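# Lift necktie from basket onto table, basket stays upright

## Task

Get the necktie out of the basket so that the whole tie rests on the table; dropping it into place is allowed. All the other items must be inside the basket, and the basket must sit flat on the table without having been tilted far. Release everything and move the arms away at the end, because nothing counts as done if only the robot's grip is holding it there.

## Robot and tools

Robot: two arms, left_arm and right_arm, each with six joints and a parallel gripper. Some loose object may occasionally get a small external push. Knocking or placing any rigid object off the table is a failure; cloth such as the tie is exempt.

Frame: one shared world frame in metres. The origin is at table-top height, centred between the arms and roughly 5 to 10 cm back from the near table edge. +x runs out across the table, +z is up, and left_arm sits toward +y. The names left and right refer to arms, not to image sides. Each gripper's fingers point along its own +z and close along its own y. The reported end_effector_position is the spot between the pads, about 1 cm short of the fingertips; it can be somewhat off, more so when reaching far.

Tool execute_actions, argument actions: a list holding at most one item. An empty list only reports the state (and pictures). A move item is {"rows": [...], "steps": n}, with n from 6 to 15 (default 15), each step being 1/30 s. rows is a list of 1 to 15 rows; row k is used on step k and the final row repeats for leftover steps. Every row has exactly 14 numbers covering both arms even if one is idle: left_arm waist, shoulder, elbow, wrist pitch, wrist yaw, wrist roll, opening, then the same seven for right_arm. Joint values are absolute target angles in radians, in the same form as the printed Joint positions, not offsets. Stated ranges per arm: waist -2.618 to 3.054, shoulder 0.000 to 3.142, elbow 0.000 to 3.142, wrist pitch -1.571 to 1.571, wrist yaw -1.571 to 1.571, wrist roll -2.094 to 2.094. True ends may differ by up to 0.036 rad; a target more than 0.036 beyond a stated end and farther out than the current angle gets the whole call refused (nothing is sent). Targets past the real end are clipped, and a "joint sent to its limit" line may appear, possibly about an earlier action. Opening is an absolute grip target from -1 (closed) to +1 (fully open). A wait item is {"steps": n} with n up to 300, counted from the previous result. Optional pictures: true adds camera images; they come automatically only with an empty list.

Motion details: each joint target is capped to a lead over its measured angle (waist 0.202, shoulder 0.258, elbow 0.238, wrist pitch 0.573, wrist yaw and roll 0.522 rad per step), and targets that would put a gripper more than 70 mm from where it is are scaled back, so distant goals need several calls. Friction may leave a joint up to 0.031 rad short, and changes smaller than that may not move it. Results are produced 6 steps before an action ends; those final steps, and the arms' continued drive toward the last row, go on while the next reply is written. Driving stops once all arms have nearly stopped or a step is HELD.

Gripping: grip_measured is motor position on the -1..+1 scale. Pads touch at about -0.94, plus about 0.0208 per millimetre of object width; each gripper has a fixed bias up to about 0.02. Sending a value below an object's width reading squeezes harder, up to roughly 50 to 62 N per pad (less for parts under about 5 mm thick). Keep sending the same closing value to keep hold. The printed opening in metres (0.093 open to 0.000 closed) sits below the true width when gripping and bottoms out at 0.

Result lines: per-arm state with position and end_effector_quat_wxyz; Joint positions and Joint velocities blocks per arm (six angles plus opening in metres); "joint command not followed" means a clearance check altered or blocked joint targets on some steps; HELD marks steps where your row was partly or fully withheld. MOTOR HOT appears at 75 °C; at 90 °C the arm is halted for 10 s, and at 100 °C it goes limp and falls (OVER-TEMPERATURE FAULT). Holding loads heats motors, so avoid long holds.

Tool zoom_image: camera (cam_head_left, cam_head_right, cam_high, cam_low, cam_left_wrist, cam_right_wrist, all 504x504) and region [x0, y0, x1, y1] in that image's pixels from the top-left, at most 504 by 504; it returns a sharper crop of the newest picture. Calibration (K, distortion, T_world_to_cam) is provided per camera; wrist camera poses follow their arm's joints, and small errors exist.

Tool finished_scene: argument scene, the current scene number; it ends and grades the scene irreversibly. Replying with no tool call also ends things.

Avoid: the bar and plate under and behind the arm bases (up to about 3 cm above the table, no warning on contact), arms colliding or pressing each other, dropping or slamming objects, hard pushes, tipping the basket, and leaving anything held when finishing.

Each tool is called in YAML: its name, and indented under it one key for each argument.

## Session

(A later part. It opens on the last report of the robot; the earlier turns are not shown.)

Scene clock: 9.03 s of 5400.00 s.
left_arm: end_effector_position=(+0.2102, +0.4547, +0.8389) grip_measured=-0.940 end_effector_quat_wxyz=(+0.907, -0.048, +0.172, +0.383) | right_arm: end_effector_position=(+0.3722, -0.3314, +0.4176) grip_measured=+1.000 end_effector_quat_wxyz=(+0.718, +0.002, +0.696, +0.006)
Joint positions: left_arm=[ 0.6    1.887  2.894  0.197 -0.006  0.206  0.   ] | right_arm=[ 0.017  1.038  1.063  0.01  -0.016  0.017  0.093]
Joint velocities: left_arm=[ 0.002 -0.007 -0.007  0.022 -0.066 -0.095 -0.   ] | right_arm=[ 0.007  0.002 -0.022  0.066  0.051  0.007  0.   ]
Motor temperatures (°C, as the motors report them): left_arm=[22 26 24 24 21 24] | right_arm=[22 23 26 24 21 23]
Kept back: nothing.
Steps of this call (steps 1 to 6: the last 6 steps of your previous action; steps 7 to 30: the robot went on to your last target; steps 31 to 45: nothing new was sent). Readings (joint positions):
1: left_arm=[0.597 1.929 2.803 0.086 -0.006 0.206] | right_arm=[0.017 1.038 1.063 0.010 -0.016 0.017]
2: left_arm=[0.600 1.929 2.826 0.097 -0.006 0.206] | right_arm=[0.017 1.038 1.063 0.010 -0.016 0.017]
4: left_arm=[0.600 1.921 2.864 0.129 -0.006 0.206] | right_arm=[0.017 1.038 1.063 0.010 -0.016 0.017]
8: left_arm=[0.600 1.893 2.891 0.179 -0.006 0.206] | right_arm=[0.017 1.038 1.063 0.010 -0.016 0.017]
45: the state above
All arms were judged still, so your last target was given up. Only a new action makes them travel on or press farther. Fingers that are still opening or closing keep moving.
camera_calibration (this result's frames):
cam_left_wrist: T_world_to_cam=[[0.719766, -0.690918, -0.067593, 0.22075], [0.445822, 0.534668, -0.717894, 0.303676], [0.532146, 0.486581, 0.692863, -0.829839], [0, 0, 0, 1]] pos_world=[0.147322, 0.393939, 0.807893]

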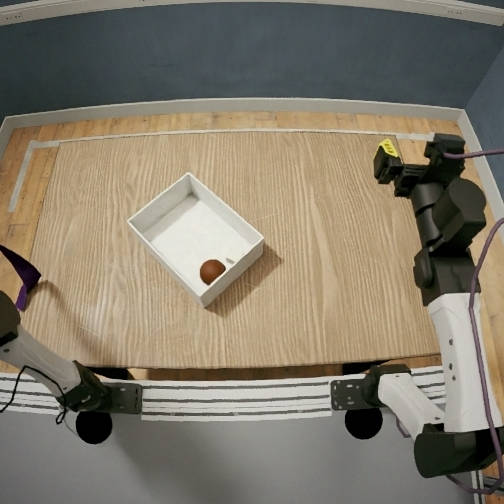

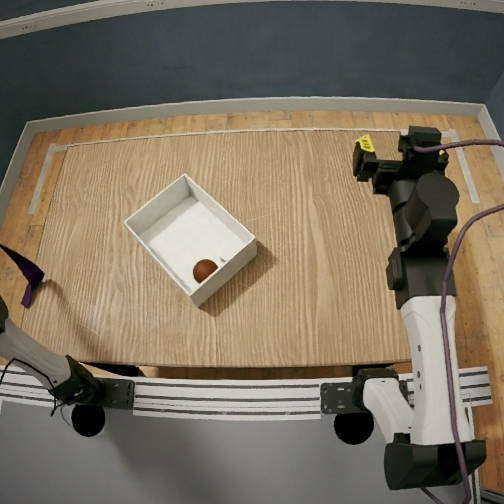

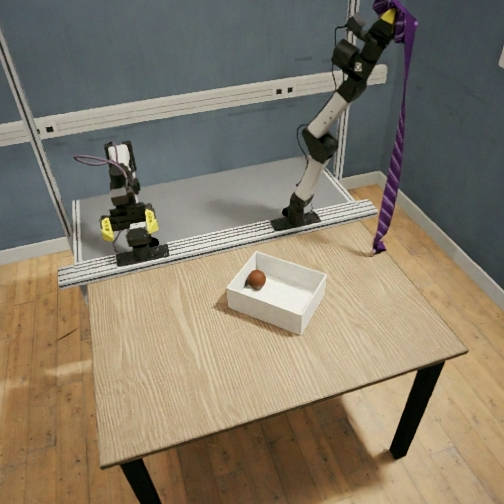

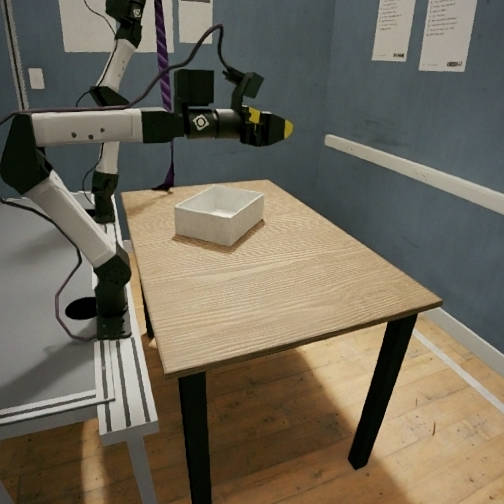

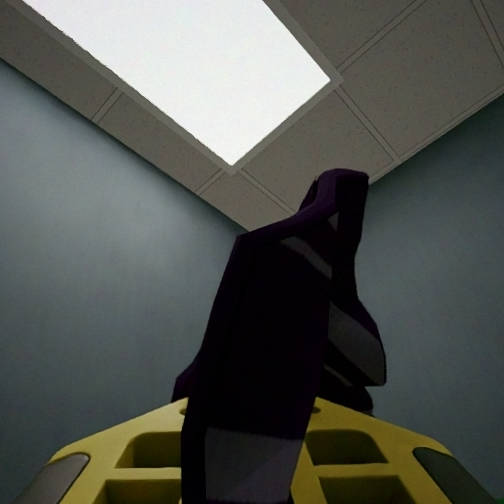

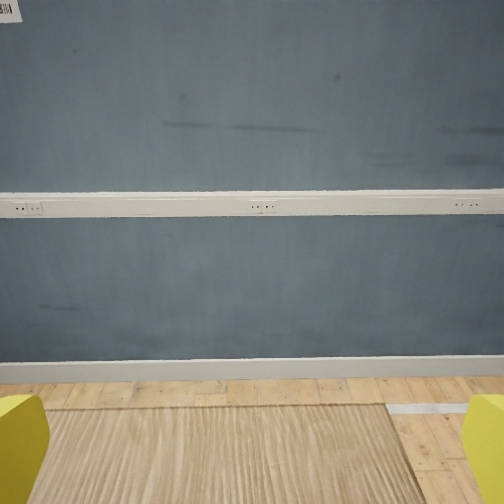

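The tie is out. Next I drag the tail inward from the edge.

execute_actions:
  actions:
    - {"rows":[[0.55,1.9,2.9,0.2,0,0.2,-1,0.017,1.038,1.063,0.01,-0.016,0.017,1],[0.5,1.9,2.9,0.2,0,0.2,-1,0.017,1.038,1.063,0.01,-0.016,0.017,1],[0.45,1.9,2.9,0.2,0,0.2,-1,0.017,1.038,1.063,0.01,-0.016,0.017,1],[0.4,1.9,2.9,0.2,0,0.2,-1,0.017,1.038,1.063,0.01,-0.016,0.017,1],[0.35,1.9,2.9,0.2,0,0.2,-1,0.017,1.038,1.063,0.01,-0.016,0.017,1],[0.3,1.9,2.9,0.2,0,0.2,-1,0.017,1.038,1.063,0.01,-0.016,0.017,1]]}

execute_actions:
  actions:
    - {"rows":[[0.0,1.9,2.9,0.2,0,0.2,-1,0.017,1.038,1.063,0.01,-0.016,0.017,1]]}

execute_actions:
  actions:
    - {"steps":40}
  pictures: true

Scene clock: 9.57 s of 5400.00 s.
left_arm: end_effector_position=(+0.2452, +0.3822, +0.8405) grip_measured=-0.940 end_effector_quat_wxyz=(+0.954, -0.016, +0.175, +0.245) | right_arm: end_effector_position=(+0.3722, -0.3314, +0.4176) grip_measured=+1.000 end_effector_quat_wxyz=(+0.718, +0.002, +0.696, +0.006)
Joint positions: left_arm=[0.305 1.887 2.894 0.197 0.001 0.206 0.   ] | right_arm=[ 0.017  1.038  1.063  0.01  -0.016  0.017  0.093]
Joint velocities: left_arm=[-0.256 -0.002 -0.007  0.066  0.081 -0.007  0.   ] | right_arm=[ 0.002  0.002 -0.002  0.007 -0.007  0.022  0.   ]
Motor temperatures (°C, as the motors report them): left_arm=[22 26 24 24 21 24] | right_arm=[22 23 26 24 21 23]
Steps of this call (steps 1 to 7: nothing new was sent; steps 8 to 16: the first 9 steps of this action). Readings (joint positions):
8: left_arm=[0.595 1.887 2.894 0.197 -0.008 0.206] | right_arm=[0.017 1.038 1.063 0.010 -0.016 0.017]
9: left_arm=[0.576 1.887 2.894 0.197 -0.010 0.206] | right_arm=[0.017 1.038 1.063 0.010 -0.016 0.017]
11: left_arm=[0.498 1.887 2.894 0.197 -0.012 0.206] | right_arm=[0.017 1.038 1.063 0.010 -0.016 0.017]
15: left_arm=[0.319 1.887 2.894 0.197 -0.002 0.206] | right_arm=[0.017 1.038 1.063 0.010 -0.016 0.017]
16: the state above

Scene clock: 10.07 s of 5400.00 s.
left_arm: end_effector_position=(+0.2604, +0.3001, +0.8406) grip_measured=-0.940 end_effector_quat_wxyz=(+0.980, +0.014, +0.175, +0.096) | right_arm: end_effector_position=(+0.3722, -0.3314, +0.4176) grip_measured=+1.000 end_effector_quat_wxyz=(+0.718, +0.002, +0.696, +0.006)
Joint positions: left_arm=[-0.003  1.892  2.894  0.195  0.003  0.206  0.   ] | right_arm=[ 0.017  1.038  1.063  0.01  -0.016  0.017  0.093]
Joint velocities: left_arm=[ 0.002  0.017 -0.007  0.168 -0.051 -0.051  0.   ] | right_arm=[-0.012  0.002 -0.002  0.007 -0.007  0.066  0.   ]
Motor temperatures (°C, as the motors report them): left_arm=[22 26 24 24 21 24] | right_arm=[22 23 26 24 21 23]
Steps of this call (steps 1 to 6: the last 6 steps of your previous action; steps 7 to 15: the first 9 steps of this action). Readings (joint positions):
7: left_arm=[0.273 1.887 2.894 0.197 -0.011 0.206] | right_arm=[0.017 1.038 1.063 0.010 -0.016 0.017]
8: left_arm=[0.215 1.887 2.894 0.197 -0.018 0.206] | right_arm=[0.017 1.038 1.063 0.010 -0.016 0.017]
10: left_arm=[0.076 1.890 2.894 0.195 -0.011 0.206] | right_arm=[0.017 1.038 1.063 0.010 -0.016 0.017]
14: left_arm=[-0.003 1.892 2.894 0.195 0.004 0.206] | right_arm=[0.017 1.038 1.063 0.010 -0.016 0.017]
15: the state above

Scene clock: 11.40 s of 5400.00 s.
left_arm: end_effector_position=(+0.2604, +0.3001, +0.8406) grip_measured=-0.940 end_effector_quat_wxyz=(+0.980, +0.014, +0.175, +0.096) | right_arm: end_effector_position=(+0.3722, -0.3314, +0.4176) grip_measured=+1.000 end_effector_quat_wxyz=(+0.718, +0.002, +0.696, +0.006)
Joint positions: left_arm=[-0.003  1.892  2.894  0.195  0.003  0.206  0.   ] | right_arm=[ 0.017  1.038  1.063  0.01  -0.016  0.017  0.093]
Joint velocities: left_arm=[-0.027 -0.007 -0.007 -0.007 -0.037  0.051  0.001] | right_arm=[-0.002  0.002 -0.027 -0.051  0.022 -0.051  0.   ]
Motor temperatures (°C, as the motors report them): left_arm=[22 26 24 23 21 24] | right_arm=[22 23 27 25 21 23]
Kept back: nothing.
Steps of this call (steps 1 to 6: the last 6 steps of your previous action; steps 7 to 15: the robot went on to your last target; steps 16 to 40: nothing new was sent). Readings (joint positions):
1: left_arm=[-0.003 1.892 2.894 0.195 0.003 0.206] | right_arm=[0.017 1.038 1.063 0.010 -0.016 0.017]
2: left_arm=[-0.003 1.892 2.894 0.195 0.003 0.206] | right_arm=[0.017 1.038 1.063 0.010 -0.016 0.017]
4: left_arm=[-0.003 1.892 2.894 0.195 0.003 0.206] | right_arm=[0.017 1.038 1.063 0.010 -0.016 0.017]
8: left_arm=[-0.003 1.892 2.894 0.195 0.003 0.206] | right_arm=[0.017 1.038 1.063 0.010 -0.016 0.017]
40: the state above
All arms were judged still, so your last target was given up. Only a new action makes them travel on or press farther. Fingers that are still opening or closing keep moving.
camera_calibration (this result's frames):
cam_left_wrist: T_world_to_cam=[[0.197724, -0.976666, -0.0838394, 0.313235], [0.674684, 0.197636, -0.711155, 0.401071], [0.711131, 0.0840473, 0.698018, -0.712686], [0, 0, 0, 1]] pos_world=[0.174283, 0.286559, 0.808953]

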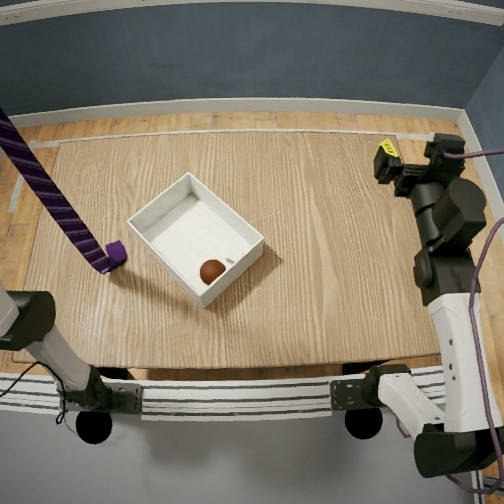

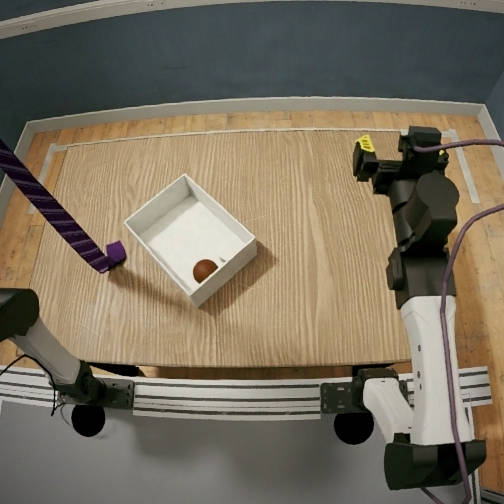

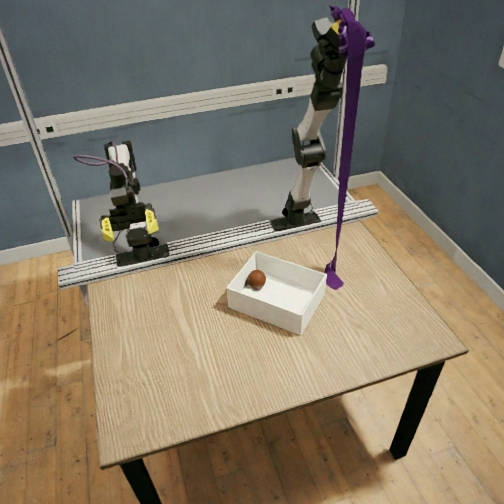

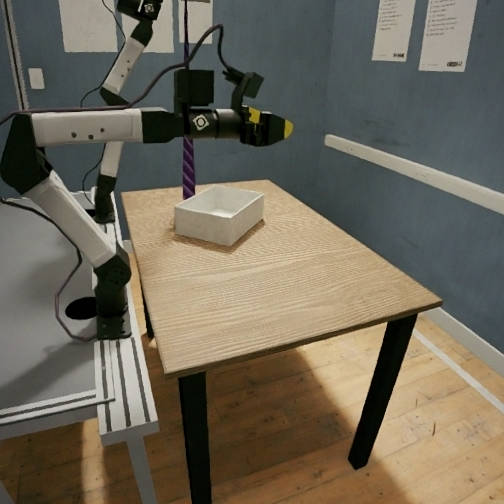

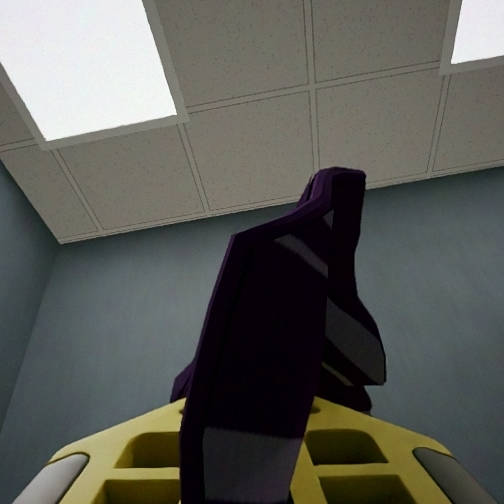

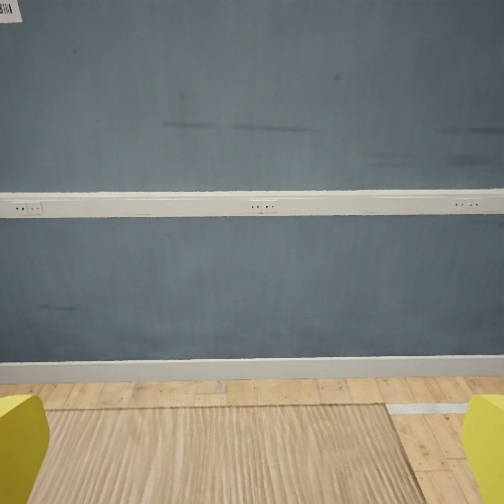

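execute_actions:
  actions:
    - {"rows":[[0.13,1.85,1.7,-1.2,0,0.2,-1,0.017,1.038,1.063,0.01,-0.016,0.017,1]]}

execute_actions:
  actions:
    - {"steps":60}

execute_actions:
  actions:
    - {"rows":[[0.13,1.85,1.7,-1.2,0,0.2,1,0.017,1.038,1.063,0.01,-0.016,0.017,1]]}

execute_actions:
  actions:
    - {"rows":[[0.13,1.4,1.7,-1.3,0,0.2,1,0.017,1.038,1.063,0.01,-0.016,0.017,1]]}

execute_actions:
  actions:
    - {"steps":20}
  pictures: true

Scene clock: 12.00 s of 5400.00 s.
left_arm: end_effector_position=(+0.3714, +0.3312, +0.7720) grip_measured=-0.940 end_effector_quat_wxyz=(+0.913, +0.021, +0.387, +0.127) | right_arm: end_effector_position=(+0.3722, -0.3314, +0.4176) grip_measured=+1.000 end_effector_quat_wxyz=(+0.718, +0.002, +0.696, +0.006)
Joint positions: left_arm=[ 0.084  1.847  2.703 -0.101  0.006  0.206  0.   ] | right_arm=[ 0.017  1.038  1.063  0.01  -0.016  0.017  0.093]
Joint velocities: left_arm=[ 0.134 -0.007 -0.691 -1.121 -0.007 -0.022 -0.   ] | right_arm=[-0.007 -0.017 -0.002  0.007 -0.037 -0.051  0.   ]
Motor temperatures (°C, as the motors report them): left_arm=[22 26 24 23 21 24] | right_arm=[22 23 27 25 21 23]
Steps of this call (steps 1 to 9: nothing new was sent; steps 10 to 18: the first 9 steps of this action). Readings (joint positions):
10: left_arm=[0.003 1.885 2.881 0.177 0.006 0.206] | right_arm=[0.017 1.038 1.063 0.010 -0.016 0.017]
11: left_arm=[0.017 1.870 2.857 0.140 0.006 0.206] | right_arm=[0.017 1.038 1.063 0.010 -0.016 0.017]
13: left_arm=[0.046 1.853 2.813 0.070 0.006 0.206] | right_arm=[0.017 1.038 1.063 0.010 -0.016 0.017]
17: left_arm=[0.079 1.847 2.727 -0.065 0.006 0.206] | right_arm=[0.017 1.038 1.063 0.010 -0.016 0.017]
18: the state above

Scene clock: 14.00 s of 5400.00 s.
left_arm: end_effector_position=(+0.3998, +0.3413, +0.1679) grip_measured=-0.940 end_effector_quat_wxyz=(+0.126, +0.042, +0.991, +0.010) | right_arm: end_effector_position=(+0.3722, -0.3314, +0.4176) grip_measured=+1.000 end_effector_quat_wxyz=(+0.718, +0.002, +0.696, +0.006)
Joint positions: left_arm=[ 0.125  1.855  1.705 -1.185  0.006  0.206  0.   ] | right_arm=[ 0.017  1.038  1.063  0.01  -0.016  0.017  0.093]
Joint velocities: left_arm=[-0.012  0.037 -0.002 -0.037 -0.066  0.022 -0.   ] | right_arm=[0.002 0.007 0.002 0.022 0.022 0.037 0.   ]
Motor temperatures (°C, as the motors report them): left_arm=[22 26 24 24 21 24] | right_arm=[22 23 27 25 21 23]
Kept back: nothing.
Steps of this call (steps 1 to 6: the last 6 steps of your previous action; steps 7 to 60: the robot went on to your last target). Readings (joint positions):
1: left_arm=[0.088 1.847 2.679 -0.138 0.006 0.206] | right_arm=[0.017 1.038 1.063 0.010 -0.016 0.017]
2: left_arm=[0.092 1.847 2.654 -0.175 0.006 0.206] | right_arm=[0.017 1.038 1.063 0.010 -0.016 0.017]
4: left_arm=[0.097 1.847 2.604 -0.250 0.006 0.206] | right_arm=[0.017 1.038 1.063 0.010 -0.016 0.017]
8: left_arm=[0.105 1.847 2.501 -0.401 0.006 0.206] | right_arm=[0.017 1.038 1.063 0.010 -0.016 0.017]
60: the state above
All arms were judged still, so your last target was given up. Only a new action makes them travel on or press farther. Fingers that are still opening or closing keep moving.

Scene clock: 14.30 s of 5400.00 s.
left_arm: end_effector_position=(+0.3998, +0.3413, +0.1679) grip_measured=+1.000 end_effector_quat_wxyz=(+0.126, +0.042, +0.991, +0.010) | right_arm: end_effector_position=(+0.3722, -0.3314, +0.4176) grip_measured=+1.000 end_effector_quat_wxyz=(+0.718, +0.002, +0.696, +0.006)
Joint positions: left_arm=[ 0.125  1.855  1.705 -1.185  0.006  0.206  0.093] | right_arm=[ 0.017  1.038  1.063  0.01  -0.016  0.017  0.093]
Joint velocities: left_arm=[-0.007  0.002 -0.012  0.051  0.022  0.022  0.   ] | right_arm=[-0.002 -0.012 -0.012 -0.022 -0.051  0.022  0.   ]
Motor temperatures (°C, as the motors report them): left_arm=[22 26 24 24 21 24] | right_arm=[22 23 27 25 21 23]
Steps of this call (steps 1 to 9: the first 9 steps of this action). Readings (joint positions):
1: left_arm=[0.125 1.855 1.705 -1.185 0.006 0.206] | right_arm=[0.017 1.038 1.063 0.010 -0.016 0.017]
2: left_arm=[0.125 1.855 1.705 -1.185 0.006 0.206] | right_arm=[0.017 1.038 1.063 0.010 -0.016 0.017]
4: left_arm=[0.125 1.855 1.705 -1.185 0.006 0.206] | right_arm=[0.017 1.038 1.063 0.010 -0.016 0.017]
8: left_arm=[0.125 1.855 1.705 -1.185 0.006 0.206] | right_arm=[0.017 1.038 1.063 0.010 -0.016 0.017]
9: the state above

Scene clock: 14.80 s of 5400.00 s.
left_arm: end_effector_position=(+0.3344, +0.3356, +0.3095) grip_measured=+1.000 end_effector_quat_wxyz=(+0.299, +0.040, +0.953, +0.039) | right_arm: end_effector_position=(+0.3722, -0.3314, +0.4176) grip_measured=+1.000 end_effector_quat_wxyz=(+0.718, +0.002, +0.696, +0.006)
Joint positions: left_arm=[ 0.125  1.429  1.697 -1.245  0.006  0.206  0.093] | right_arm=[ 0.017  1.038  1.063  0.01  -0.016  0.017  0.093]
Joint velocities: left_arm=[-0.022 -1.38   0.203 -0.212 -0.037 -0.022  0.   ] | right_arm=[-0.002 -0.002 -0.007 -0.037 -0.007 -0.051  0.   ]
Motor temperatures (°C, as the motors report them): left_arm=[22 27 24 24 21 24] | right_arm=[22 23 27 25 21 23]
Steps of this call (steps 1 to 6: the last 6 steps of your previous action; steps 7 to 15: the first 9 steps of this action). Readings (joint positions):
7: left_arm=[0.125 1.840 1.701 -1.187 0.006 0.206] | right_arm=[0.017 1.038 1.063 0.010 -0.016 0.017]
8: left_arm=[0.125 1.812 1.694 -1.200 0.006 0.206] | right_arm=[0.017 1.038 1.063 0.010 -0.016 0.017]
10: left_arm=[0.125 1.721 1.692 -1.223 0.006 0.206] | right_arm=[0.017 1.038 1.063 0.010 -0.016 0.017]
14: left_arm=[0.125 1.481 1.692 -1.237 0.006 0.206] | right_arm=[0.017 1.038 1.063 0.010 -0.016 0.017]
15: the state above

Scene clock: 15.47 s of 5400.00 s.
left_arm: end_effector_position=(+0.3197, +0.3341, +0.3253) grip_measured=+1.000 end_effector_quat_wxyz=(+0.312, +0.040, +0.948, +0.041) | right_arm: end_effector_position=(+0.3722, -0.3314, +0.4176) grip_measured=+1.000 end_effector_quat_wxyz=(+0.718, +0.002, +0.696, +0.006)
Joint positions: left_arm=[ 0.125  1.383  1.716 -1.28   0.006  0.206  0.093] | right_arm=[ 0.017  1.038  1.063  0.01  -0.016  0.017  0.093]
Joint velocities: left_arm=[ 0.017 -0.007 -0.007 -0.066 -0.007 -0.022  0.   ] | right_arm=[-0.007 -0.002  0.007  0.066  0.007  0.081  0.   ]
Motor temperatures (°C, as the motors report them): left_arm=[22 27 24 24 21 24] | right_arm=[22 23 27 25 21 23]
Kept back: nothing.
Steps of this call (steps 1 to 6: the last 6 steps of your previous action; steps 7 to 20: the robot went on to your last target). Readings (joint positions):
1: left_arm=[0.125 1.390 1.705 -1.251 0.006 0.206] | right_arm=[0.017 1.038 1.063 0.010 -0.016 0.017]
2: left_arm=[0.125 1.364 1.712 -1.255 0.006 0.206] | right_arm=[0.017 1.038 1.063 0.010 -0.016 0.017]
4: left_arm=[0.125 1.349 1.716 -1.260 0.006 0.206] | right_arm=[0.017 1.038 1.063 0.010 -0.016 0.017]
8: left_arm=[0.125 1.374 1.716 -1.273 0.006 0.206] | right_arm=[0.017 1.038 1.063 0.010 -0.016 0.017]
20: the state above
camera_calibration (this result's frames):
cam_left_wrist: T_world_to_cam=[[-0.0762656, -0.991696, -0.103547, 0.390544], [-0.978888, 0.09422, -0.181388, 0.378743], [0.189638, 0.0875274, -0.977945, 0.312768], [0, 0, 0, 1]] pos_world=[0.341219, 0.32424, 0.415009]

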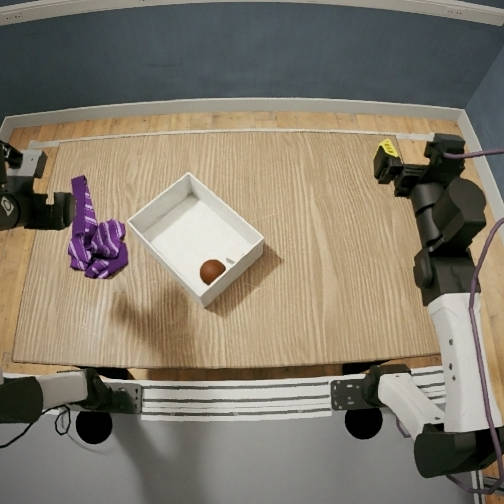

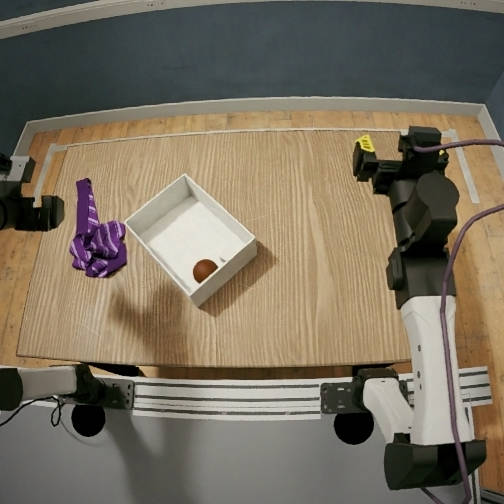

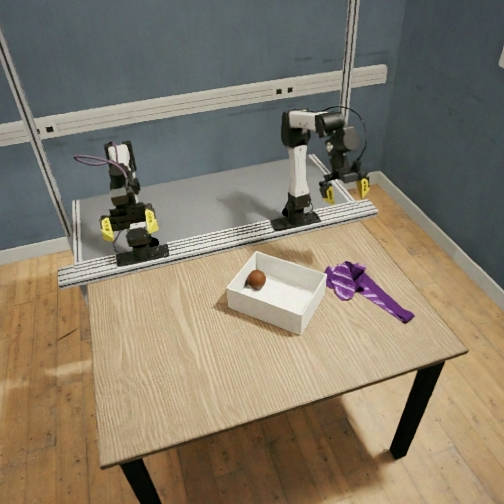

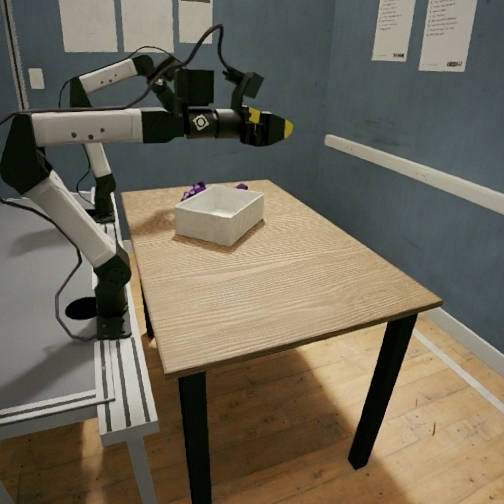

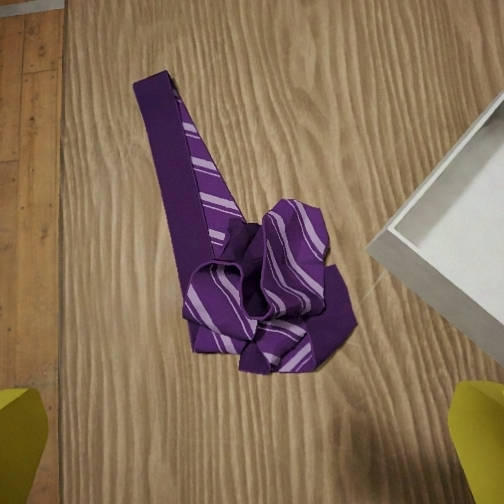

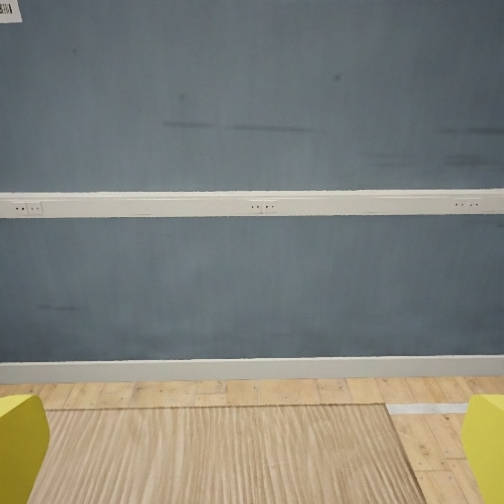

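finished_scene:
  scene: 2

The scene is finished: the task was done.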